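# Put ball in high post cup, reseat frame

## Task

Get the ball into the cup on top of the tall post and return the frame to its proper spot resting on its supports; both must stay that way with no robot holding them, and at the end every gripper must release and the arms must pull away.

## Robot and tools

Setup: three identical i2rt Big YAM arms named arm1, arm2 and arm3. Each has six revolute joints, a two-finger gripper and a wrist camera (arm1_cam_wrist, arm2_cam_wrist, arm3_cam_wrist). Two fixed room cameras, cam_high and cam_low, also give views. With joints 1 and 6 at zero and the hand level and pointing ahead, the wrist camera rides above the hand looking toward the fingertips. Reach is roughly 1.0 m out from the joint 1 axis. Joints move at different speeds, so the hand can take a wide, curving path between two postures.

Frame: one shared scene frame, origin on the floor, +z up. The hand point is midway between the fingertips; its z axis runs along the fingers and its y axis is the opening direction. Robot foot poses are not printed.

execute_actions: argument actions is a list holding zero or one action. An action is an object keyed by robot name; under each name is a joints object whose keys are joint names with absolute target values (not offsets). Keys and ranges, in radians unless noted (done-tolerance in brackets):
- joint1_rad -2.879 to 2.879 (0.045): spins the arm around its foot, positive counter-clockwise seen from above, 0 faces the way the foot faces.
- joint2_rad 0 to 3.141 (0.14): shoulder; 0 has the upper arm lying back roughly level, increasing raises it and then carries it forward.
- joint3_rad 0 to 3.019 (0.09): elbow; 0 is fully folded, increasing opens it.
- joint4_rad -1.692 to 1.57 (0.055): hand pitch, positive tips the fingers up.
- joint5_rad -1.57 to 1.57 (0.03): sideways hand swing, positive toward the arm's right.
- joint6_rad -2.094 to 2.094 (0.035): hand roll, positive clockwise viewed from behind the hand.
- gripper_m 0 to 0.093 (0.003): fingertip separation in meters. Each finger pad can squeeze with around 50-62 N, less on some units.
You may name any subset of joints and robots; all named motions begin together and may finish at different times. Example: {"arm1": {"joints": {"gripper_m": 0.05}}, "arm2": {"joints": {"joint1_rad": 0.3}}}. An unknown key or a value outside its range rejects the entire call and nothing moves. Joints or robots you omit can still be driving toward an earlier target. The optional cameras list picks which images come back (names above, or "all"; omitted or null means all, [] means none). An empty actions list just reports state and images.

wait: seconds, 0 to 10. Commands nothing new; the scene keeps running and the result matches an empty execute_actions.

zoom_image: camera name plus region [x0, y0, x1, y1] in pixels of that camera's most recent full image, origin top-left, at most 504 by 504. Gives a sharper close-up.

finished_scene: scene, the number of the scene you are ending. It is final; the reply states whether the goal was met and gives the next task. Only call it when ball and frame sit correctly unaided and the arms have released and backed off.

Reading results: joint_positions gives current angles. joint_status tells how each commanded motion of the last accepted action ended. off_target means the joint stopped short and may keep pushing. contact_stop or time_out means it gave up its target and holds where it stopped; however after time_out a joint may keep a target (its old one, or one within 0.375, 0.375, 0.113, 0.225, 0.075, 0.3 rad of its position for joints 1-6) and keep pushing, even moving on its own if freed; on_its_own lists this. In on_its_own, held at is the target being held, not the current angle. To relieve pushing, command the reported position. A line saying joint command not followed (often with a cause line) means a safety check blocked that arm's joint targets; the gripper target in the same action still runs, and blocked joints show not_followed. Blocked targets may be retried with each later action until replaced by acceptable ones or the path clears; empty calls never show this line. Tiny target changes may not move a joint. Joint torques list each joint drive's total output (no gripper); they carry per-unit offset, scale, noise and friction, and are nonzero even in free air, so treat them as rough. A joint bearing a load can sag.

Cautions: the arms do not stop on contact and can push hard. Robots squeezing against each other fails the task and ends the run; a hard collision can too. Nothing reports robot-robot contact, and the anti-collision check can be late and ignores fingers, gripper housings and wrist cameras. Objects touching robots are fine. Arms act independently, so a stalled arm does not pause the others. Never knock items off the work area or to the floor. Avoid drops, slips, slams and heavy pushing. Objects may occasionally get nudged by something external. Sustained loads heat motors: a MOTOR HOT warning appears from 85 °C, and at 100 °C the arm goes limp and falls (OVER-TEMPERATURE FAULT; affected keys read limit_stop_at_motor_heat, after which resend the targets). Some heat persists into later scenes. During your thinking, robots keep holding the last command. Faster robot motion is better.

Each tool is called as a command line: name --argument value for each argument, lists and objects as JSON in quotes; but a table of rows of numbers goes row by row, as --pt "numbers of a row", without its own name.

## Session

execute_actions --actions '[]'

Scene clock: 0.00 s.
Joint torques (N m, as the arm reports them, + toward a larger angle): no reading
Motor temperatures (°C, as the motors report them): arm1=[26 24 23 24 22 23] | arm2=[23 23 24 25 24 26] | arm3=[24 24 23 25 26 24]
arm1.joint_positions: joint1_rad=-0.330 joint2_rad=+0.508 joint3_rad=+1.366 joint4_rad=-1.416 joint5_rad=-0.009 joint6_rad=+0.078 gripper_m=+0.094
arm1.joint_status: not commanded
arm1.hand: x=+1.2739 y=+0.0614 z=+1.3337 quat_wxyz=(-0.073, +0.855, -0.192, -0.476) (m; scene frame)
arm2.joint_positions: joint1_rad=+0.006 joint2_rad=+0.597 joint3_rad=+1.379 joint4_rad=-1.291 joint5_rad=+0.067 joint6_rad=-0.150 gripper_m=+0.094
arm2.joint_status: not commanded
arm2.hand: x=-0.6127 y=+1.0525 z=+1.3689 quat_wxyz=(-0.404, -0.380, -0.774, +0.307) (m; scene frame)
arm3.joint_positions: joint1_rad=+0.410 joint2_rad=+0.452 joint3_rad=+1.435 joint4_rad=-1.429 joint5_rad=-0.272 joint6_rad=+0.455 gripper_m=+0.095
arm3.joint_status: not commanded
arm3.hand: x=-0.7608 y=-1.1161 z=+1.3593 quat_wxyz=(-0.209, +0.474, -0.694, -0.500) (m; scene frame)
pictures: arm1_cam_wrist, arm2_cam_wrist, arm3_cam_wrist, cam_high, cam_low
Images, in order (width x height): arm1_cam_wrist 504x504, arm2_cam_wrist 504x504, arm3_cam_wrist 504x504, cam_high 504x504, cam_low 504x504.

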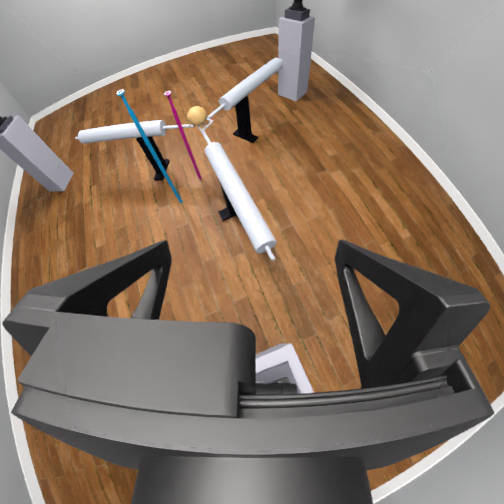

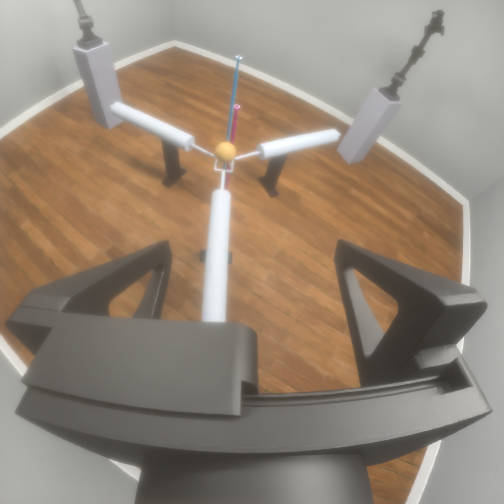

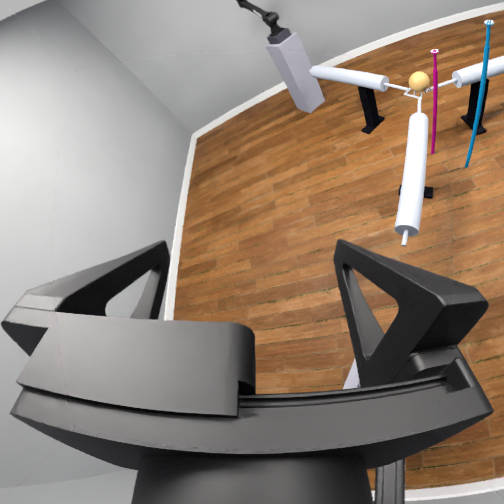

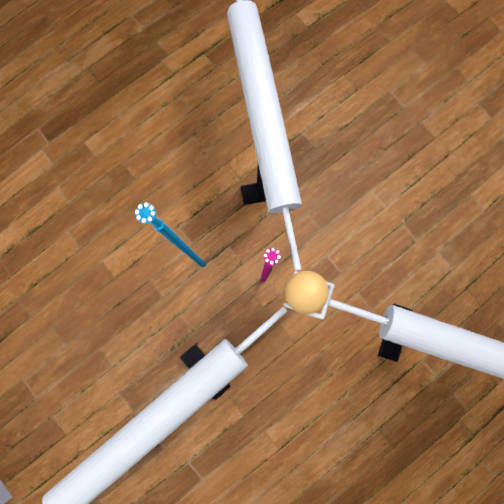

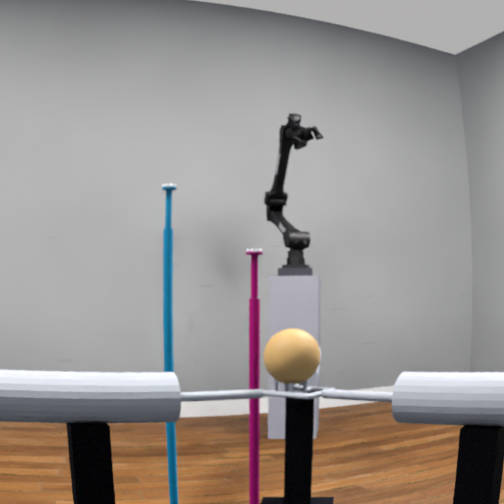

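zoom_image --camera "cam_high" --region '[230, 220, 390, 380]'

zoom_image --camera "cam_low" --region '[200, 300, 400, 500]'

zoom_image --camera "arm1_cam_wrist" --region '[60, 60, 300, 300]'

zoom_image --camera "arm3_cam_wrist" --region '[344, 20, 504, 260]'

zoom_image --camera "arm2_cam_wrist" --region '[150, 40, 310, 200]'

Region (230, 220, 390, 380) of cam_high's 504x504 image, scaled by 3.150, with more detail than that image has.

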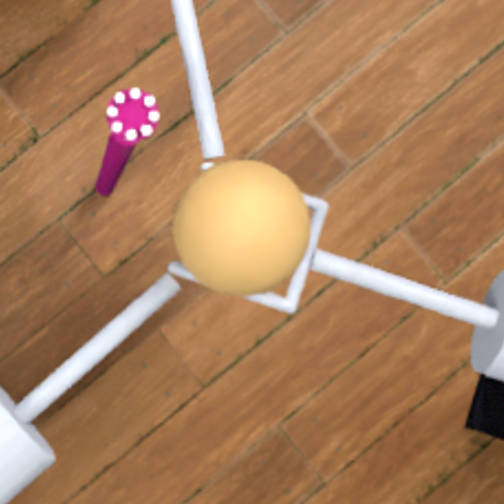

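Region (200, 300, 400, 500) of cam_low's 504x504 image, scaled by 2.520, with more detail than that image has.

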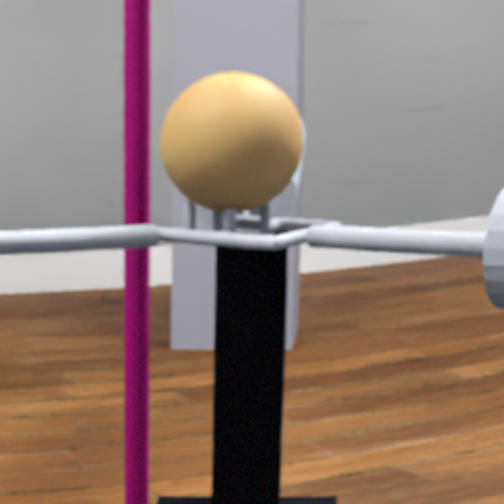

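Region (60, 60, 300, 300) of arm1_cam_wrist's 504x504 image, scaled by 2.100, with more detail than that image has.

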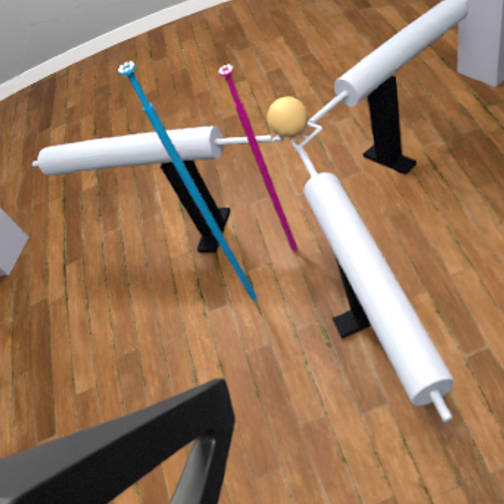

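Region (344, 20, 504, 260) of arm3_cam_wrist's 504x504 image, scaled by 2.100, with more detail than that image has.

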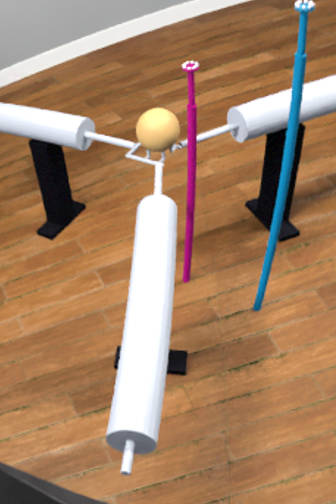

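Region (150, 40, 310, 200) of arm2_cam_wrist's 504x504 image, scaled by 3.150, with more detail than that image has.

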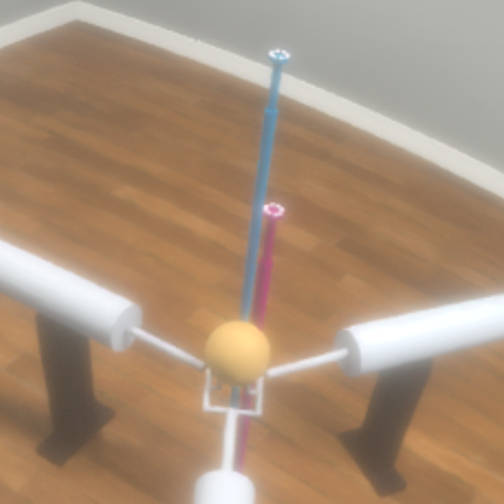

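execute_actions --actions '[{"arm1":{"joints":{"joint1_rad":0,"joint4_rad":-0.858,"joint5_rad":0,"joint6_rad":0}},"arm2":{"joints":{"joint1_rad":0,"joint2_rad":1.2,"joint5_rad":0,"joint6_rad":0}},"arm3":{"joints":{"joint1_rad":0,"joint3_rad":0.9,"joint5_rad":0,"joint6_rad":0}}}]' --cameras '[]'

execute_actions --actions '[{"arm1":{"joints":{"joint2_rad":1.57,"joint3_rad":1.57,"joint4_rad":-0.8}},"arm2":{"joints":{"joint2_rad":1.57,"joint3_rad":0.9,"joint4_rad":0}},"arm3":{"joints":{"joint2_rad":1.57,"joint3_rad":1.2,"joint4_rad":0}}}]'

Scene clock: 29.20 s.
Joint torques (N m, as the arm reports them, + toward a larger angle): arm1=[-0.27  4.37 10.63  2.49  0.11 -0.2 ] | arm2=[ 0.84 -9.61 11.4   1.39 -0.03  0.22] | arm3=[-1.05  1.37 10.66  1.77  0.19 -0.15]
Motor temperatures (°C, as the motors report them): arm1=[26 24 26 24 22 23] | arm2=[23 23 28 25 24 26] | arm3=[24 24 25 25 26 24]
arm1.joint_positions: joint1_rad=-0.013 joint2_rad=+0.508 joint3_rad=+1.366 joint4_rad=-0.875 joint5_rad=-0.001 joint6_rad=+0.014 gripper_m=+0.094
arm1.joint_status: all done
arm1.hand: x=+1.2232 y=+0.0075 z=+1.4588 quat_wxyz=(-0.018, +0.716, -0.022, -0.697) (m; scene frame)
arm2.joint_positions: joint1_rad=+0.006 joint2_rad=+1.206 joint3_rad=+1.379 joint4_rad=-1.291 joint5_rad=+0.003 joint6_rad=-0.011 gripper_m=+0.094
arm2.joint_status: all done
arm2.hand: x=-0.4996 y=+0.8848 z=+1.1729 quat_wxyz=(-0.193, -0.474, -0.852, +0.115) (m; scene frame)
arm3.joint_positions: joint1_rad=+0.007 joint2_rad=+0.451 joint3_rad=+0.899 joint4_rad=-1.429 joint5_rad=-0.003 joint6_rad=+0.014 gripper_m=+0.095
arm3.joint_status: all done
arm3.hand: x=-0.6354 y=-1.0891 z=+1.1065 quat_wxyz=(-0.252, +0.483, -0.825, -0.152) (m; scene frame)
pictures: none
No camera images: the call's "cameras" was empty. Leave "cameras" out to get every camera's image.

Scene clock: 31.00 s.
Joint torques (N m, as the arm reports them, + toward a larger angle): arm1=[ -0.43 -17.    13.34   1.49   0.11  -0.2 ] | arm2=[  0.63 -12.61   9.45   2.31  -0.02   0.22] | arm3=[ -0.99 -16.84  12.51   3.18   0.2   -0.14]
Motor temperatures (°C, as the motors report them): arm1=[26 25 27 24 22 23] | arm2=[23 23 28 25 24 26] | arm3=[24 24 25 25 26 24]
arm1.joint_positions: joint1_rad=-0.013 joint2_rad=+1.562 joint3_rad=+1.557 joint4_rad=-0.800 joint5_rad=-0.001 joint6_rad=+0.014 gripper_m=+0.094
arm1.joint_status: all done
arm1.hand: x=+0.8086 y=+0.0350 z=+1.1259 quat_wxyz=(-0.012, +0.929, -0.032, -0.368) (m; scene frame)
arm2.joint_positions: joint1_rad=+0.006 joint2_rad=+1.571 joint3_rad=+0.889 joint4_rad=-0.016 joint5_rad=+0.003 joint6_rad=-0.011 gripper_m=+0.094
arm2.joint_status: all done
arm2.hand: x=-0.4279 y=+0.7639 z=+0.9299 quat_wxyz=(-0.365, -0.440, -0.792, +0.213) (m; scene frame)
arm3.joint_positions: joint1_rad=+0.007 joint2_rad=+1.562 joint3_rad=+1.190 joint4_rad=-0.023 joint5_rad=-0.003 joint6_rad=+0.014 gripper_m=+0.095
arm3.joint_status: all done
arm3.hand: x=-0.4068 y=-0.6692 z=+1.0686 quat_wxyz=(-0.477, +0.421, -0.716, -0.288) (m; scene frame)
pictures: arm1_cam_wrist, arm2_cam_wrist, arm3_cam_wrist, cam_high, cam_low
Images, in order (width x height): arm1_cam_wrist 504x504, arm2_cam_wrist 504x504, arm3_cam_wrist 504x504, cam_high 504x504, cam_low 504x504.

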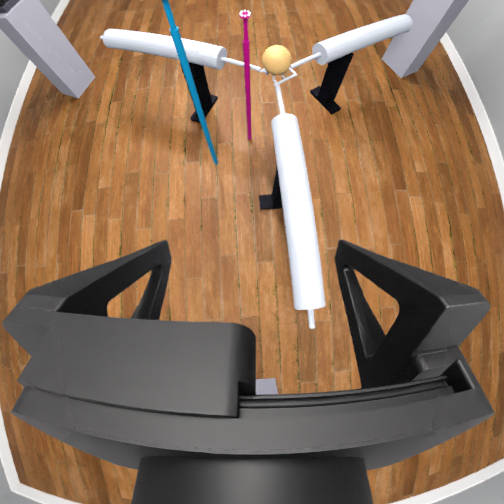

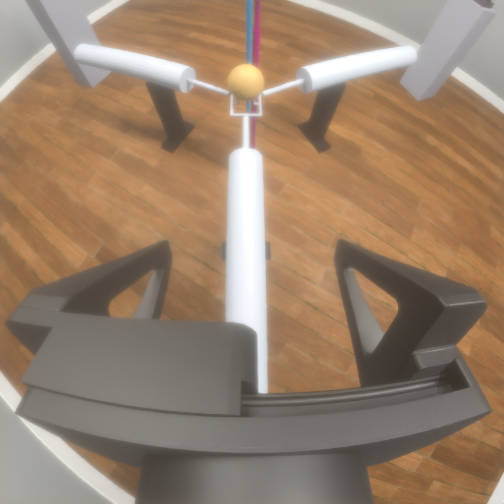

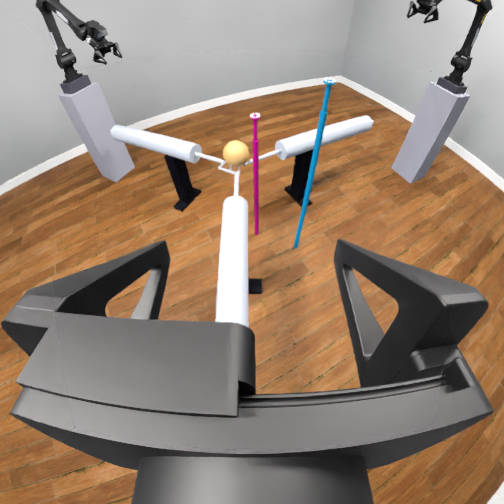

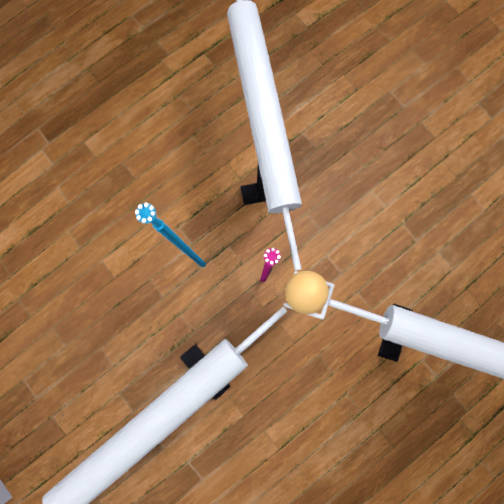

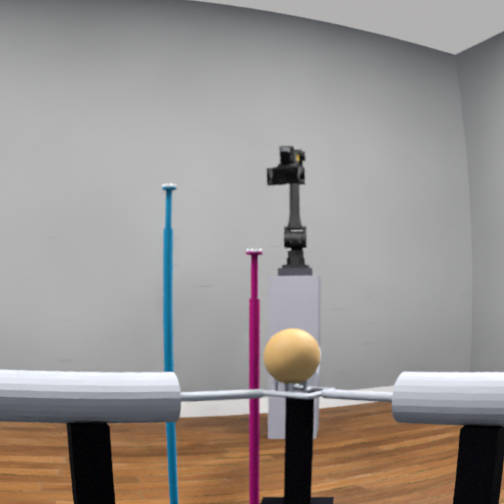

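execute_actions --actions '[{"arm1":{"joints":{"joint2_rad":1.99,"joint3_rad":1.4,"joint4_rad":-0.91}},"arm2":{"joints":{"joint2_rad":1.99,"joint3_rad":1.4,"joint4_rad":-0.91}},"arm3":{"joints":{"joint2_rad":1.99,"joint3_rad":1.4,"joint4_rad":-0.91}}}]'

Scene clock: 97.70 s.
Joint torques (N m, as the arm reports them, + toward a larger angle): arm1=[ -0.45 -20.39  10.58   0.25   0.11  -0.2 ] | arm2=[  0.61 -16.89  11.63   0.11  -0.02   0.23] | arm3=[ -0.95 -22.68  10.74  -0.03   0.19  -0.15]
Motor temperatures (°C, as the motors report them): arm1=[26 27 30 24 22 23] | arm2=[23 25 31 26 24 26] | arm3=[24 27 28 26 26 24]
arm1.joint_positions: joint1_rad=-0.013 joint2_rad=+1.976 joint3_rad=+1.384 joint4_rad=-0.908 joint5_rad=-0.001 joint6_rad=+0.014 gripper_m=+0.094
arm1.joint_status: all done
arm1.hand: x=+0.8832 y=+0.0337 z=+0.7896 quat_wxyz=(-0.005, +0.999, -0.036, -0.030) (m; scene frame)
arm2.joint_positions: joint1_rad=+0.006 joint2_rad=+1.981 joint3_rad=+1.351 joint4_rad=-0.901 joint5_rad=+0.003 joint6_rad=-0.011 gripper_m=+0.094
arm2.joint_status: all done
arm2.hand: x=-0.4395 y=+0.7817 z=+0.7994 quat_wxyz=(-0.015, -0.486, -0.874, +0.013) (m; scene frame)
arm3.joint_positions: joint1_rad=+0.007 joint2_rad=+2.002 joint3_rad=+1.380 joint4_rad=-0.895 joint5_rad=-0.003 joint6_rad=+0.014 gripper_m=+0.095
arm3.joint_status: all done
arm3.hand: x=-0.4546 y=-0.7588 z=+0.7698 quat_wxyz=(-0.026, +0.505, -0.863, -0.016) (m; scene frame)
pictures: arm1_cam_wrist, arm2_cam_wrist, arm3_cam_wrist, cam_high, cam_low
Images, in order (width x height): arm1_cam_wrist 504x504, arm2_cam_wrist 504x504, arm3_cam_wrist 504x504, cam_high 504x504, cam_low 504x504.

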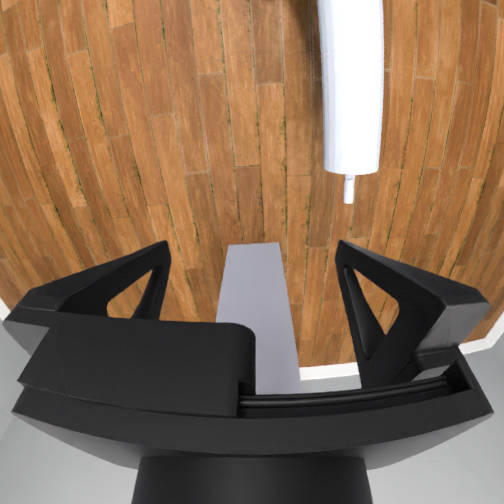

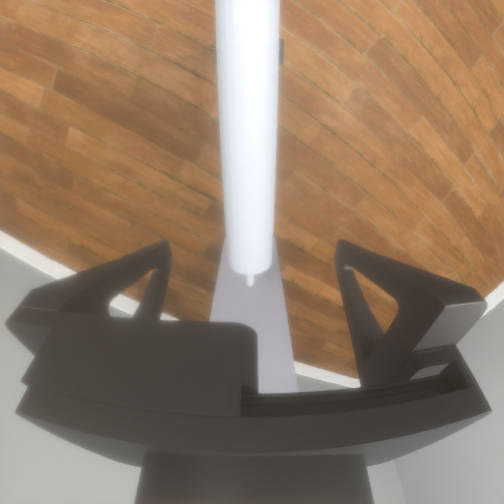

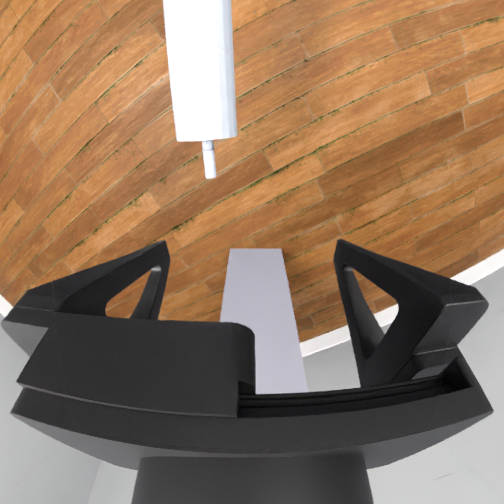

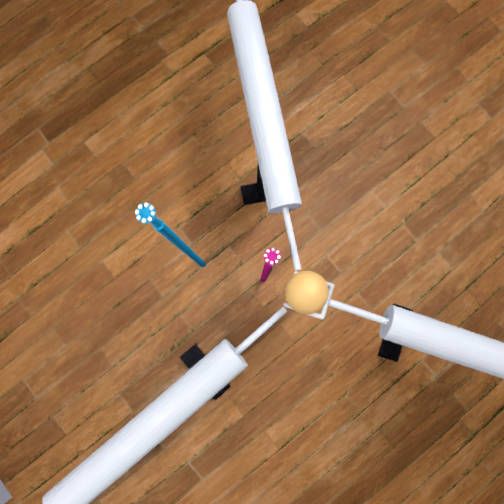

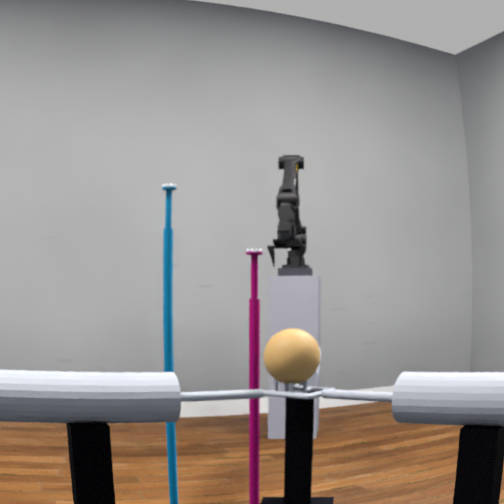

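execute_actions --actions '[{"arm1":{"joints":{"joint1_rad":-0.31,"joint2_rad":2.18,"joint3_rad":1.34,"joint4_rad":-0.70,"joint6_rad":-0.31}},"arm2":{"joints":{"joint2_rad":1.85,"joint3_rad":0.80,"joint4_rad":-0.49}},"arm3":{"joints":{"joint1_rad":0.14,"joint2_rad":2.27,"joint3_rad":1.5,"joint4_rad":-0.77,"joint6_rad":0.14}}}]'

Scene clock: 119.97 s.
Joint torques (N m, as the arm reports them, + toward a larger angle): arm1=[ -1.09 -22.67   7.43   0.7   -0.02  -0.24] | arm2=[  0.5  -12.04   5.12   0.86  -0.02   0.22] | arm3=[ -0.82 -24.33   9.04   0.73   0.13   0.09]
Motor temperatures (°C, as the motors report them): arm1=[26 27 29 24 22 23] | arm2=[23 27 33 25 24 26] | arm3=[24 28 27 25 26 24]
arm1.joint_positions: joint1_rad=-0.316 joint2_rad=+2.181 joint3_rad=+1.339 joint4_rad=-0.710 joint5_rad=+0.002 joint6_rad=-0.296 gripper_m=+0.094
arm1.joint_status: all done
arm1.hand: x=+0.9342 y=+0.1979 z=+0.6694 quat_wxyz=(-0.008, +0.999, -0.033, -0.003) (m; scene frame)
arm2.joint_positions: joint1_rad=+0.006 joint2_rad=+1.843 joint3_rad=+0.799 joint4_rad=-0.501 joint5_rad=+0.003 joint6_rad=-0.011 gripper_m=+0.094
arm2.joint_status: all done
arm2.hand: x=-0.5257 y=+0.9234 z=+0.7206 quat_wxyz=(-0.009, -0.486, -0.874, +0.010) (m; scene frame)
arm3.joint_positions: joint1_rad=+0.144 joint2_rad=+2.273 joint3_rad=+1.487 joint4_rad=-0.776 joint5_rad=+0.000 joint6_rad=+0.126 gripper_m=+0.095
arm3.joint_status: all done
arm3.hand: x=-0.5154 y=-0.7029 z=+0.6510 quat_wxyz=(-0.007, +0.516, -0.857, -0.003) (m; scene frame)
pictures: arm1_cam_wrist, arm2_cam_wrist, arm3_cam_wrist, cam_high, cam_low
Images, in order (width x height): arm1_cam_wrist 504x504, arm2_cam_wrist 504x504, arm3_cam_wrist 504x504, cam_high 504x504, cam_low 504x504.

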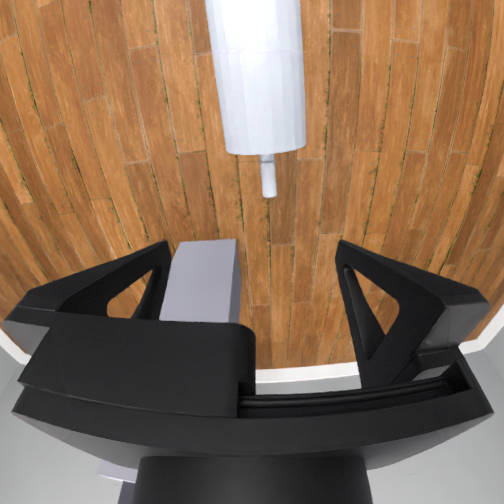

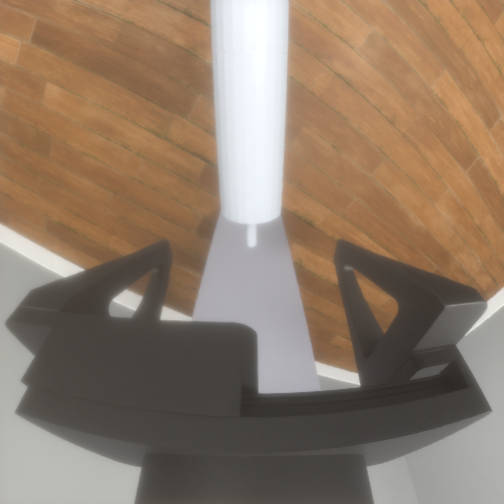

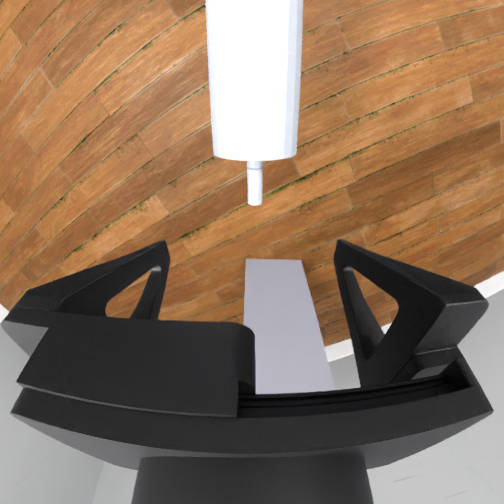

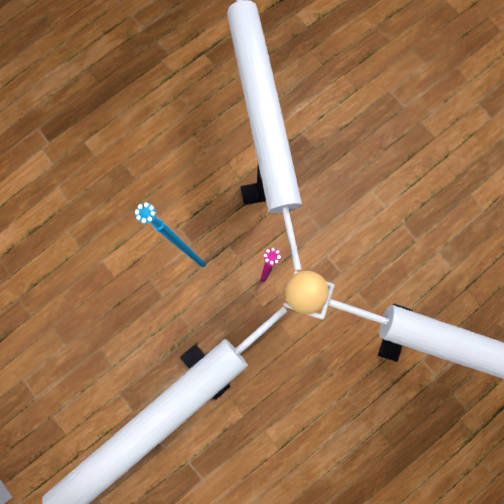

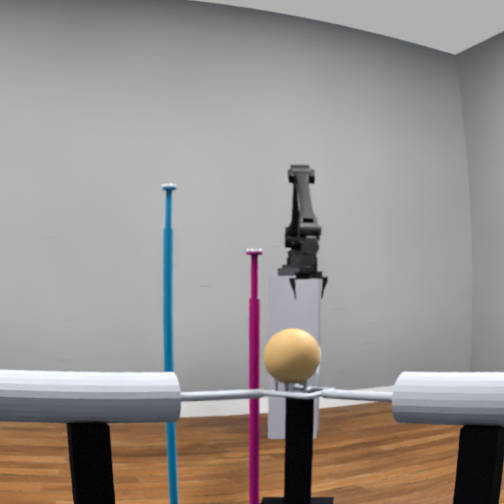

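execute_actions --actions '[{"arm1":{"joints":{"joint1_rad":-0.36,"joint2_rad":2.513,"joint3_rad":1.437,"joint4_rad":-0.48,"joint6_rad":-0.43}},"arm2":{"joints":{"joint2_rad":2.45,"joint3_rad":0.66,"joint4_rad":0.36}},"arm3":{"joints":{"joint2_rad":2.53,"joint3_rad":1.561,"joint4_rad":-0.59}}}]' --cameras '["arm1_cam_wrist","arm2_cam_wrist","arm3_cam_wrist","cam_low"]'

Scene clock: 149.80 s.
Joint torques (N m, as the arm reports them, + toward a larger angle): arm1=[ -1.45 -22.43   5.91   0.57  -0.02  -0.19] | arm2=[  0.61 -11.46  -1.65   1.13  -0.04   0.21] | arm3=[ -0.79 -25.39   7.54   0.99   0.13   0.1 ]
Motor temperatures (°C, as the motors report them): arm1=[26 29 28 24 22 23] | arm2=[23 26 29 25 24 26] | arm3=[24 30 27 25 26 24]
arm1.joint_positions: joint1_rad=-0.352 joint2_rad=+2.509 joint3_rad=+1.428 joint4_rad=-0.489 joint5_rad=+0.002 joint6_rad=-0.416 gripper_m=+0.094
arm1.joint_status: all done
arm1.hand: x=+0.9487 y=+0.2151 z=+0.5152 quat_wxyz=(-0.005, +1.000, +0.009, +0.005) (m; scene frame)
arm2.joint_positions: joint1_rad=+0.006 joint2_rad=+2.437 joint3_rad=+0.664 joint4_rad=+0.348 joint5_rad=+0.003 joint6_rad=-0.011 gripper_m=+0.094
arm2.joint_status: all done
arm2.hand: x=-0.5648 y=+0.9860 z=+0.5263 quat_wxyz=(-0.062, -0.485, -0.871, +0.040) (m; scene frame)
arm3.joint_positions: joint1_rad=+0.144 joint2_rad=+2.535 joint3_rad=+1.547 joint4_rad=-0.602 joint5_rad=+0.000 joint6_rad=+0.126 gripper_m=+0.095
arm3.joint_status: all done
arm3.hand: x=-0.5193 y=-0.7147 z=+0.5173 quat_wxyz=(+0.004, +0.516, -0.857, +0.005) (m; scene frame)
pictures: arm1_cam_wrist, arm2_cam_wrist, arm3_cam_wrist, cam_low
Images, in order (width x height): arm1_cam_wrist 504x504, arm2_cam_wrist 504x504, arm3_cam_wrist 504x504, cam_low 504x504.

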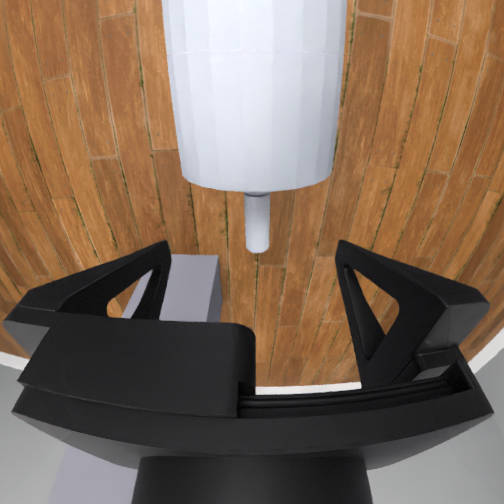

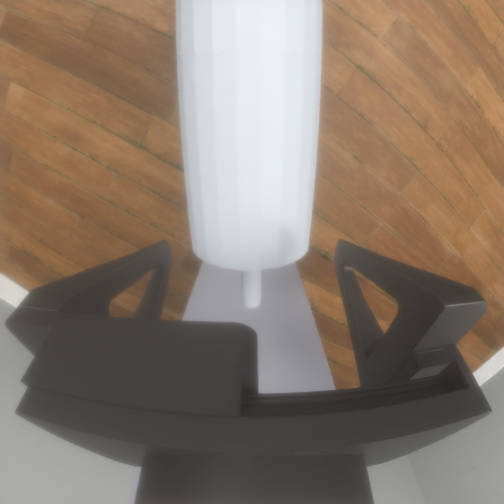

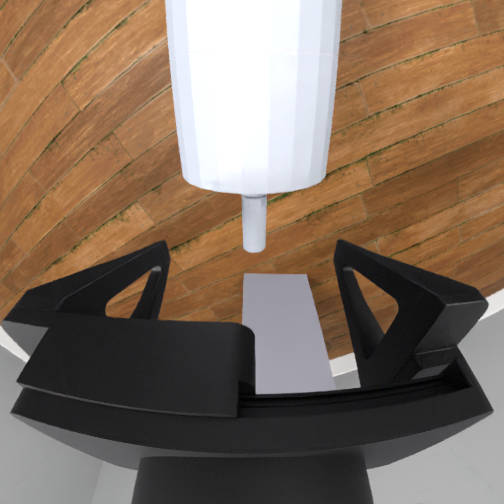

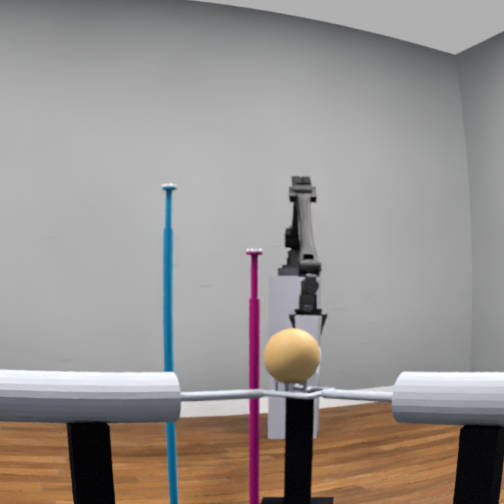

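execute_actions --actions '[{"arm1":{"joints":{"joint2_rad":2.68,"joint3_rad":1.515,"joint4_rad":-0.39}},"arm2":{"joints":{"joint2_rad":2.49,"joint3_rad":0.54,"joint4_rad":0.52}},"arm3":{"joints":{"joint2_rad":2.70,"joint3_rad":1.645,"joint4_rad":-0.495}}}]' --cameras '["arm1_cam_wrist","arm2_cam_wrist","arm3_cam_wrist"]'

Scene clock: 164.47 s.
Joint torques (N m, as the arm reports them, + toward a larger angle): arm1=[ -2.03 -17.19   5.91   0.64   0.61  -0.13] | arm2=[ 0.5  -9.65 -2.61  1.13 -0.02  0.22] | arm3=[ -0.54 -21.17   6.33   0.78  -0.29   0.09]
Motor temperatures (°C, as the motors report them): arm1=[26 29 27 24 22 23] | arm2=[23 26 28 25 24 26] | arm3=[24 30 26 25 26 24]
arm1.joint_positions: joint1_rad=-0.352 joint2_rad=+2.603 joint3_rad=+1.507 joint4_rad=-0.398 joint5_rad=-0.019 joint6_rad=-0.423 gripper_m=+0.094
arm1.joint_status: all done
arm1.hand: x=+0.9220 y=+0.2230 z=+0.4799 quat_wxyz=(-0.011, +0.999, +0.013, -0.033) (m; scene frame)
arm2.joint_positions: joint1_rad=+0.006 joint2_rad=+2.475 joint3_rad=+0.539 joint4_rad=+0.508 joint5_rad=+0.003 joint6_rad=-0.011 gripper_m=+0.094
arm2.joint_status: all done
arm2.hand: x=-0.5924 y=+1.0318 z=+0.5306 quat_wxyz=(-0.060, -0.485, -0.872, +0.039) (m; scene frame)
arm3.joint_positions: joint1_rad=+0.140 joint2_rad=+2.646 joint3_rad=+1.643 joint4_rad=-0.500 joint5_rad=+0.010 joint6_rad=+0.126 gripper_m=+0.095
arm3.joint_status: all done
arm3.hand: x=-0.5034 y=-0.6861 z=+0.4748 quat_wxyz=(-0.033, +0.513, -0.857, -0.017) (m; scene frame)
pictures: arm1_cam_wrist, arm2_cam_wrist, arm3_cam_wrist
Images, in order (width x height): arm1_cam_wrist 504x504, arm2_cam_wrist 504x504, arm3_cam_wrist 504x504.

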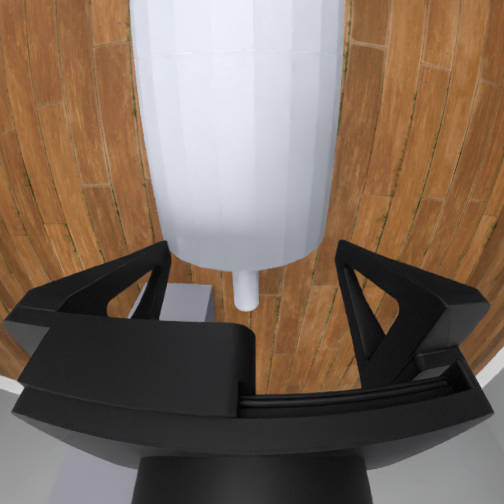

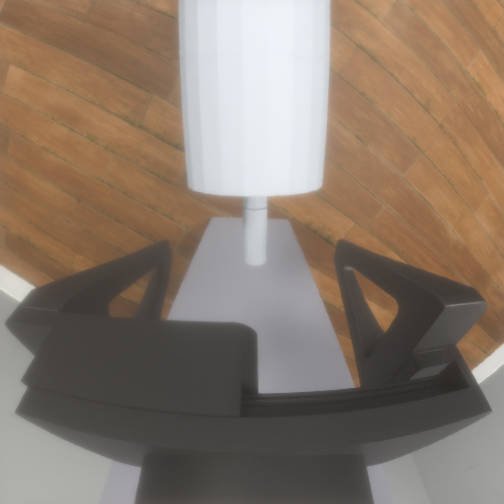

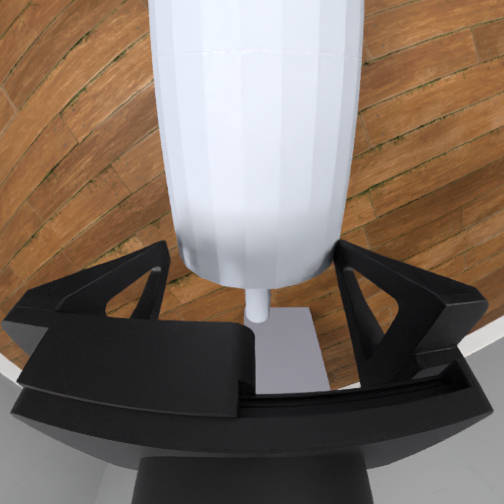

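execute_actions --actions '[{"arm1":{"joints":{"joint2_rad":2.52}},"arm2":{"joints":{"joint3_rad":0.51,"joint4_rad":0.55}},"arm3":{"joints":{"joint2_rad":2.56}}}]' --cameras '[]'

execute_actions --actions '[{"arm1":{"joints":{"joint3_rad":1.40,"joint4_rad":-0.43}},"arm2":{"joints":{"joint2_rad":2.62,"joint3_rad":0.55,"joint4_rad":0.65}},"arm3":{"joints":{"joint3_rad":1.52,"joint4_rad":-0.52}}}]' --cameras '["arm1_cam_wrist","arm2_cam_wrist","arm3_cam_wrist","cam_high"]'

Scene clock: 174.37 s.
Joint torques (N m, as the arm reports them, + toward a larger angle): arm1=[ -2.05 -23.18   7.     0.85   0.13  -0.09] | arm2=[  0.67 -10.29  -4.24   1.12  -0.03   0.23] | arm3=[ -0.28 -25.21   7.43   1.01   0.     0.1 ]
Motor temperatures (°C, as the motors report them): arm1=[26 29 27 24 23 23] | arm2=[23 26 28 25 24 26] | arm3=[24 30 26 25 26 24]
arm1.joint_positions: joint1_rad=-0.352 joint2_rad=+2.502 joint3_rad=+1.507 joint4_rad=-0.398 joint5_rad=-0.003 joint6_rad=-0.427 gripper_m=+0.094
arm1.joint_status: all done
arm1.hand: x=+0.8831 y=+0.2415 z=+0.5380 quat_wxyz=(-0.039, +0.996, +0.015, -0.077) (m; scene frame)
arm2.joint_positions: joint1_rad=+0.006 joint2_rad=+2.475 joint3_rad=+0.530 joint4_rad=+0.537 joint5_rad=+0.003 joint6_rad=-0.011 gripper_m=+0.094
arm2.joint_status: all done
arm2.hand: x=-0.5918 y=+1.0308 z=+0.5327 quat_wxyz=(-0.069, -0.485, -0.871, +0.044) (m; scene frame)
arm3.joint_positions: joint1_rad=+0.139 joint2_rad=+2.549 joint3_rad=+1.641 joint4_rad=-0.500 joint5_rad=+0.003 joint6_rad=+0.126 gripper_m=+0.095
arm3.joint_status: all done
arm3.hand: x=-0.4903 y=-0.6489 z=+0.5337 quat_wxyz=(-0.069, +0.512, -0.855, -0.050) (m; scene frame)
pictures: none
No camera images: the call's "cameras" was empty. Leave "cameras" out to get every camera's image.

Scene clock: 175.43 s.
Joint torques (N m, as the arm reports them, + toward a larger angle): arm1=[ -1.99 -22.39   4.78   0.09   0.12  -0.09] | arm2=[  0.66 -10.77  -3.45   1.09  -0.03   0.23] | arm3=[ -0.37 -23.78   6.74   0.25  -0.01   0.1 ]
Motor temperatures (°C, as the motors report them): arm1=[26 29 27 24 23 23] | arm2=[23 26 28 25 24 26] | arm3=[24 30 26 25 26 24]
arm1.joint_positions: joint1_rad=-0.352 joint2_rad=+2.513 joint3_rad=+1.400 joint4_rad=-0.426 joint5_rad=-0.003 joint6_rad=-0.427 gripper_m=+0.094
arm1.joint_status: all done
arm1.hand: x=+0.9509 y=+0.2134 z=+0.5084 quat_wxyz=(-0.009, +1.000, +0.015, -0.010) (m; scene frame)
arm2.joint_positions: joint1_rad=+0.006 joint2_rad=+2.614 joint3_rad=+0.546 joint4_rad=+0.638 joint5_rad=+0.003 joint6_rad=-0.011 gripper_m=+0.094
arm2.joint_status: all done
arm2.hand: x=-0.6051 y=+1.0524 z=+0.5029 quat_wxyz=(-0.060, -0.485, -0.872, +0.039) (m; scene frame)
arm3.joint_positions: joint1_rad=+0.139 joint2_rad=+2.548 joint3_rad=+1.510 joint4_rad=-0.513 joint5_rad=+0.003 joint6_rad=+0.126 gripper_m=+0.095
arm3.joint_status: all done
arm3.hand: x=-0.5174 y=-0.7199 z=+0.5023 quat_wxyz=(-0.013, +0.513, -0.858, -0.006) (m; scene frame)
pictures: arm1_cam_wrist, arm2_cam_wrist, arm3_cam_wrist, cam_high
Images, in order (width x height): arm1_cam_wrist 504x504, arm2_cam_wrist 504x504, arm3_cam_wrist 504x504, cam_high 504x504.

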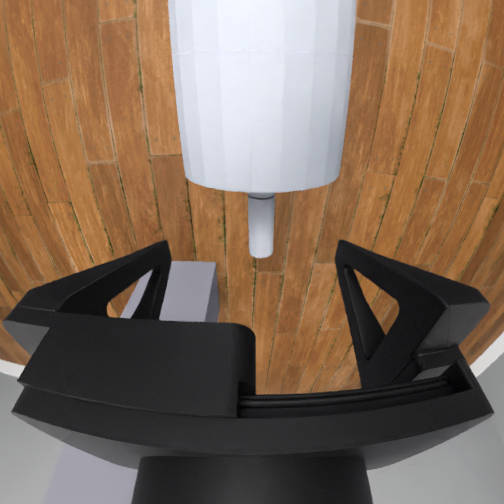

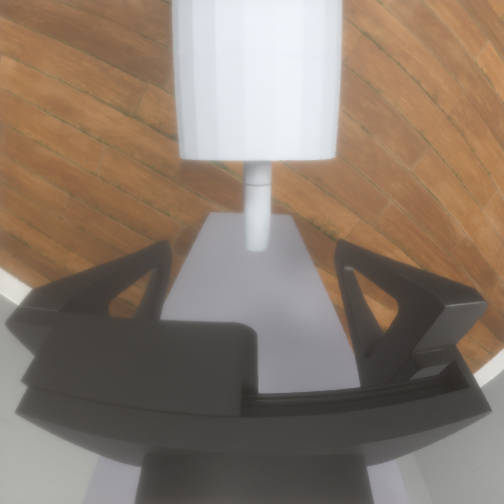

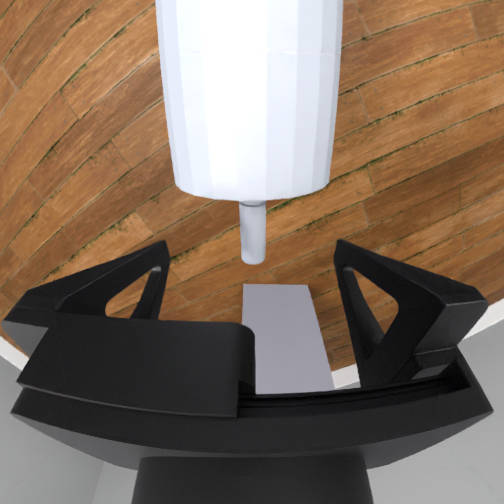

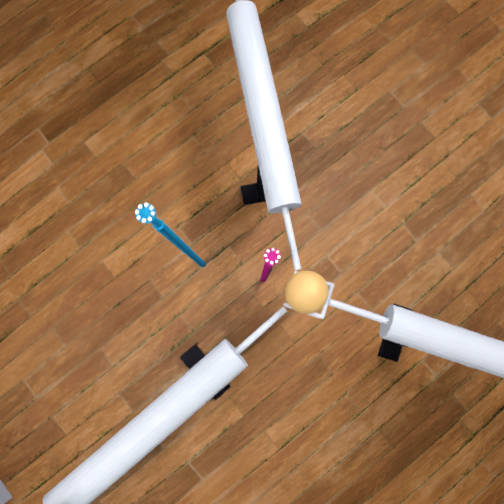

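execute_actions --actions '[{"arm1":{"joints":{"joint1_rad":-0.375,"joint2_rad":2.625,"joint3_rad":1.41,"joint4_rad":-0.34}},"arm2":{"joints":{"joint2_rad":2.79,"joint3_rad":0.65,"joint4_rad":0.72}},"arm3":{"joints":{"joint2_rad":2.64,"joint4_rad":-0.43}}}]' --cameras '["arm1_cam_wrist","arm2_cam_wrist","arm3_cam_wrist"]'

Scene clock: 186.13 s.
Joint torques (N m, as the arm reports them, + toward a larger angle): arm1=[ -2.52 -22.38   4.65   0.55   0.12  -0.1 ] | arm2=[  0.65 -10.12  -4.43   0.89  -0.03   0.22] | arm3=[ -0.31 -22.73   6.04   1.07   0.     0.09]
Motor temperatures (°C, as the motors report them): arm1=[26 29 27 24 22 23] | arm2=[23 26 28 25 24 26] | arm3=[24 30 26 25 26 24]
arm1.joint_positions: joint1_rad=-0.360 joint2_rad=+2.628 joint3_rad=+1.400 joint4_rad=-0.350 joint5_rad=-0.003 joint6_rad=-0.427 gripper_m=+0.094
arm1.joint_status: all done
arm1.hand: x=+0.9836 y=+0.2049 z=+0.4507 quat_wxyz=(-0.002, +1.000, +0.010, +0.008) (m; scene frame)
arm2.joint_positions: joint1_rad=+0.006 joint2_rad=+2.784 joint3_rad=+0.652 joint4_rad=+0.714 joint5_rad=+0.003 joint6_rad=-0.011 gripper_m=+0.094
arm2.joint_status: all done
arm2.hand: x=-0.6061 y=+1.0536 z=+0.4525 quat_wxyz=(-0.064, -0.485, -0.871, +0.041) (m; scene frame)
arm3.joint_positions: joint1_rad=+0.139 joint2_rad=+2.617 joint3_rad=+1.510 joint4_rad=-0.444 joint5_rad=+0.003 joint6_rad=+0.126 gripper_m=+0.095
arm3.joint_status: all done
arm3.hand: x=-0.5219 y=-0.7321 z=+0.4652 quat_wxyz=(-0.012, +0.513, -0.858, -0.006) (m; scene frame)
pictures: arm1_cam_wrist, arm2_cam_wrist, arm3_cam_wrist
Images, in order (width x height): arm1_cam_wrist 504x504, arm2_cam_wrist 504x504, arm3_cam_wrist 504x504.

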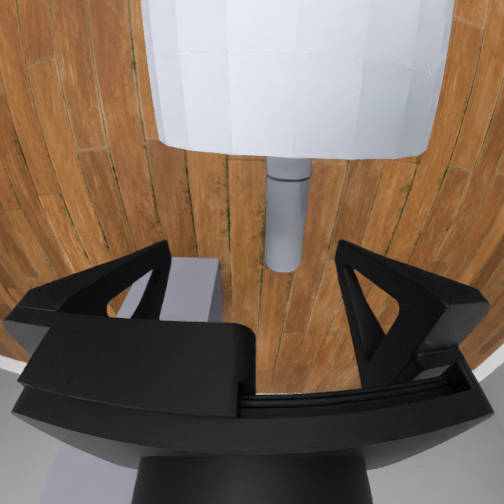

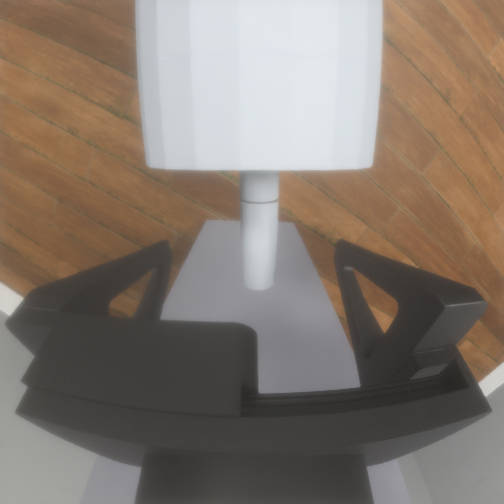

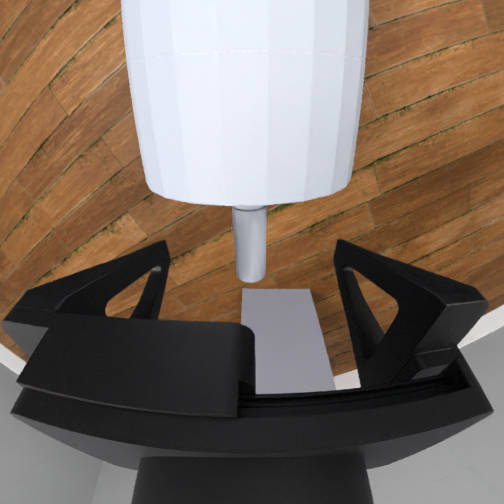

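execute_actions --actions '[{"arm1":{"joints":{"joint1_rad":-0.40,"joint2_rad":2.71,"joint3_rad":1.475,"joint4_rad":-0.33,"joint6_rad":-0.45,"gripper_m":0.07}},"arm2":{"joints":{"joint2_rad":2.875,"joint3_rad":0.712,"joint4_rad":0.75,"gripper_m":0.06}},"arm3":{"joints":{"joint2_rad":2.725,"joint3_rad":1.555,"joint4_rad":-0.39,"gripper_m":0.06}}}]' --cameras '["arm1_cam_wrist","arm2_cam_wrist","arm3_cam_wrist"]'

Scene clock: 197.37 s.
Joint torques (N m, as the arm reports them, + toward a larger angle): arm1=[ -2.61 -21.85   4.97   0.45   0.1   -0.2 ] | arm2=[  0.7  -10.36  -4.21   1.18  -0.02   0.22] | arm3=[ -0.39 -22.58   5.57   0.9    0.     0.1 ]
Motor temperatures (°C, as the motors report them): arm1=[26 29 26 24 22 23] | arm2=[23 26 28 25 24 26] | arm3=[24 30 26 25 26 24]
arm1.joint_positions: joint1_rad=-0.391 joint2_rad=+2.696 joint3_rad=+1.462 joint4_rad=-0.336 joint5_rad=-0.003 joint6_rad=-0.436 gripper_m=+0.070
arm1.joint_status: all done
arm1.hand: x=+0.9839 y=+0.2226 z=+0.4249 quat_wxyz=(-0.003, +1.000, +0.000, +0.005) (m; scene frame)
arm2.joint_positions: joint1_rad=+0.006 joint2_rad=+2.861 joint3_rad=+0.708 joint4_rad=+0.741 joint5_rad=+0.003 joint6_rad=-0.011 gripper_m=+0.060
arm2.joint_status: all done
arm2.hand: x=-0.6066 y=+1.0542 z=+0.4278 quat_wxyz=(-0.067, -0.485, -0.871, +0.043) (m; scene frame)
arm3.joint_positions: joint1_rad=+0.139 joint2_rad=+2.702 joint3_rad=+1.546 joint4_rad=-0.401 joint5_rad=+0.003 joint6_rad=+0.127 gripper_m=+0.060
arm3.joint_status: all done
arm3.hand: x=-0.5249 y=-0.7402 z=+0.4258 quat_wxyz=(-0.010, +0.513, -0.858, -0.004) (m; scene frame)
pictures: arm1_cam_wrist, arm2_cam_wrist, arm3_cam_wrist
Images, in order (width x height): arm1_cam_wrist 504x504, arm2_cam_wrist 504x504, arm3_cam_wrist 504x504.

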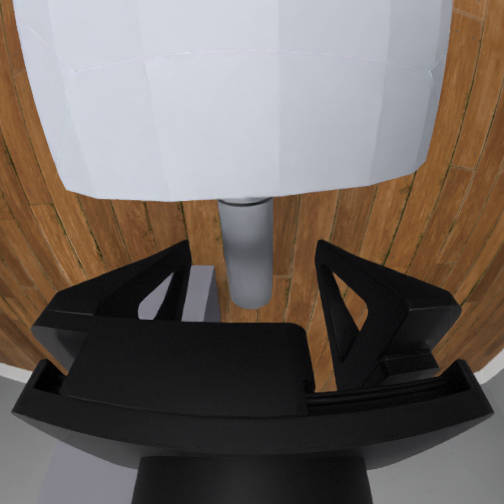

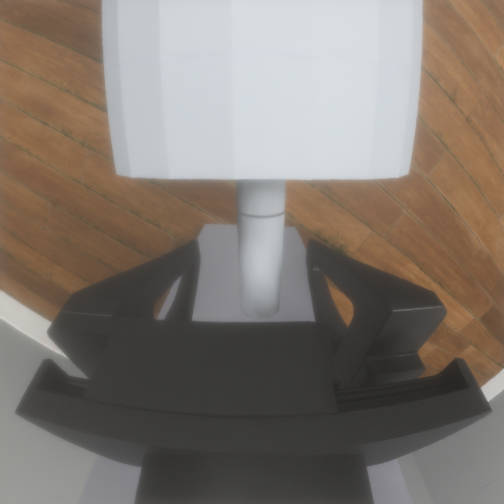

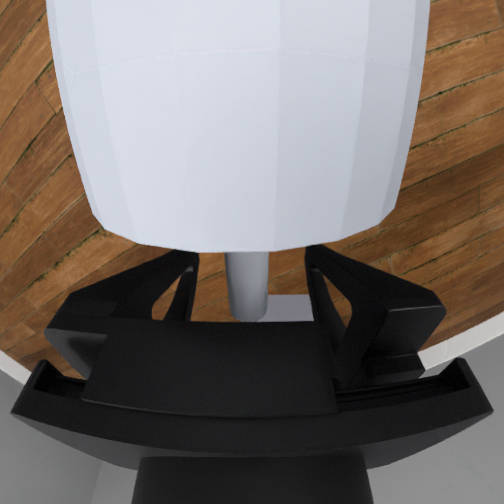

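execute_actions --actions '[{"arm1":{"joints":{"joint2_rad":2.75,"joint3_rad":1.50,"joint4_rad":-0.31,"gripper_m":0.05}},"arm2":{"joints":{"joint2_rad":2.92,"joint3_rad":0.745,"joint4_rad":0.76,"gripper_m":0.05}},"arm3":{"joints":{"joint2_rad":2.77,"joint4_rad":-0.345,"gripper_m":0.05}}}]' --cameras '["arm1_cam_wrist","arm2_cam_wrist","arm3_cam_wrist"]'

Scene clock: 208.33 s.
Joint torques (N m, as the arm reports them, + toward a larger angle): arm1=[ -2.08 -21.     5.29   0.52   0.13  -0.18] | arm2=[ 0.62 -9.49 -3.86  1.18 -0.03  0.22] | arm3=[ -0.43 -21.51   5.24   1.17   0.     0.1 ]
Motor temperatures (°C, as the motors report them): arm1=[26 29 26 24 22 23] | arm2=[23 26 28 25 24 26] | arm3=[24 30 25 25 26 24]
arm1.joint_positions: joint1_rad=-0.391 joint2_rad=+2.727 joint3_rad=+1.482 joint4_rad=-0.317 joint5_rad=-0.003 joint6_rad=-0.437 gripper_m=+0.050
arm1.joint_status: all done
arm1.hand: x=+0.9833 y=+0.2230 z=+0.4118 quat_wxyz=(-0.004, +1.000, +0.000, +0.001) (m; scene frame)
arm2.joint_positions: joint1_rad=+0.006 joint2_rad=+2.902 joint3_rad=+0.738 joint4_rad=+0.750 joint5_rad=+0.003 joint6_rad=-0.011 gripper_m=+0.050
arm2.joint_status: all done
arm2.hand: x=-0.6081 y=+1.0565 z=+0.4144 quat_wxyz=(-0.066, -0.485, -0.871, +0.043) (m; scene frame)
arm3.joint_positions: joint1_rad=+0.139 joint2_rad=+2.739 joint3_rad=+1.546 joint4_rad=-0.360 joint5_rad=+0.003 joint6_rad=+0.127 gripper_m=+0.050
arm3.joint_status: all done
arm3.hand: x=-0.5278 y=-0.7482 z=+0.4065 quat_wxyz=(-0.011, +0.513, -0.858, -0.005) (m; scene frame)
pictures: arm1_cam_wrist, arm2_cam_wrist, arm3_cam_wrist
Images, in order (width x height): arm1_cam_wrist 504x504, arm2_cam_wrist 504x504, arm3_cam_wrist 504x504.

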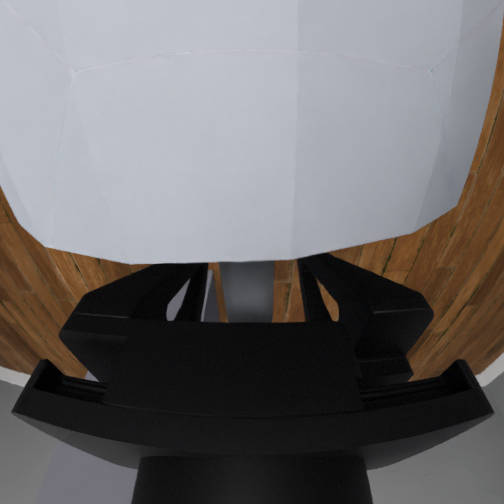

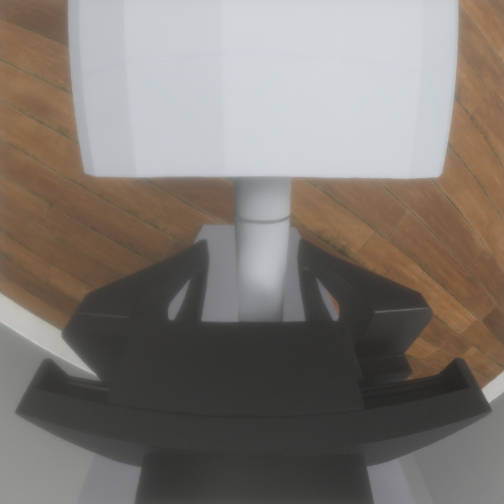

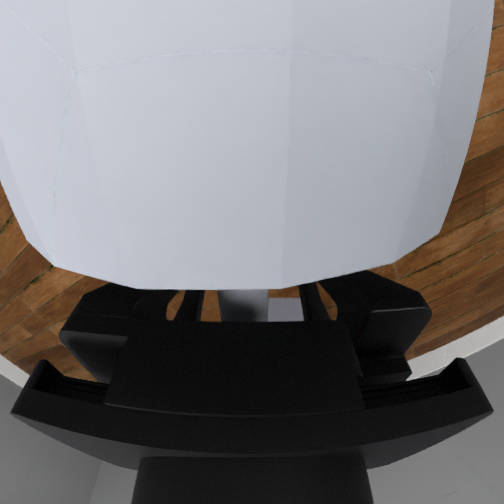

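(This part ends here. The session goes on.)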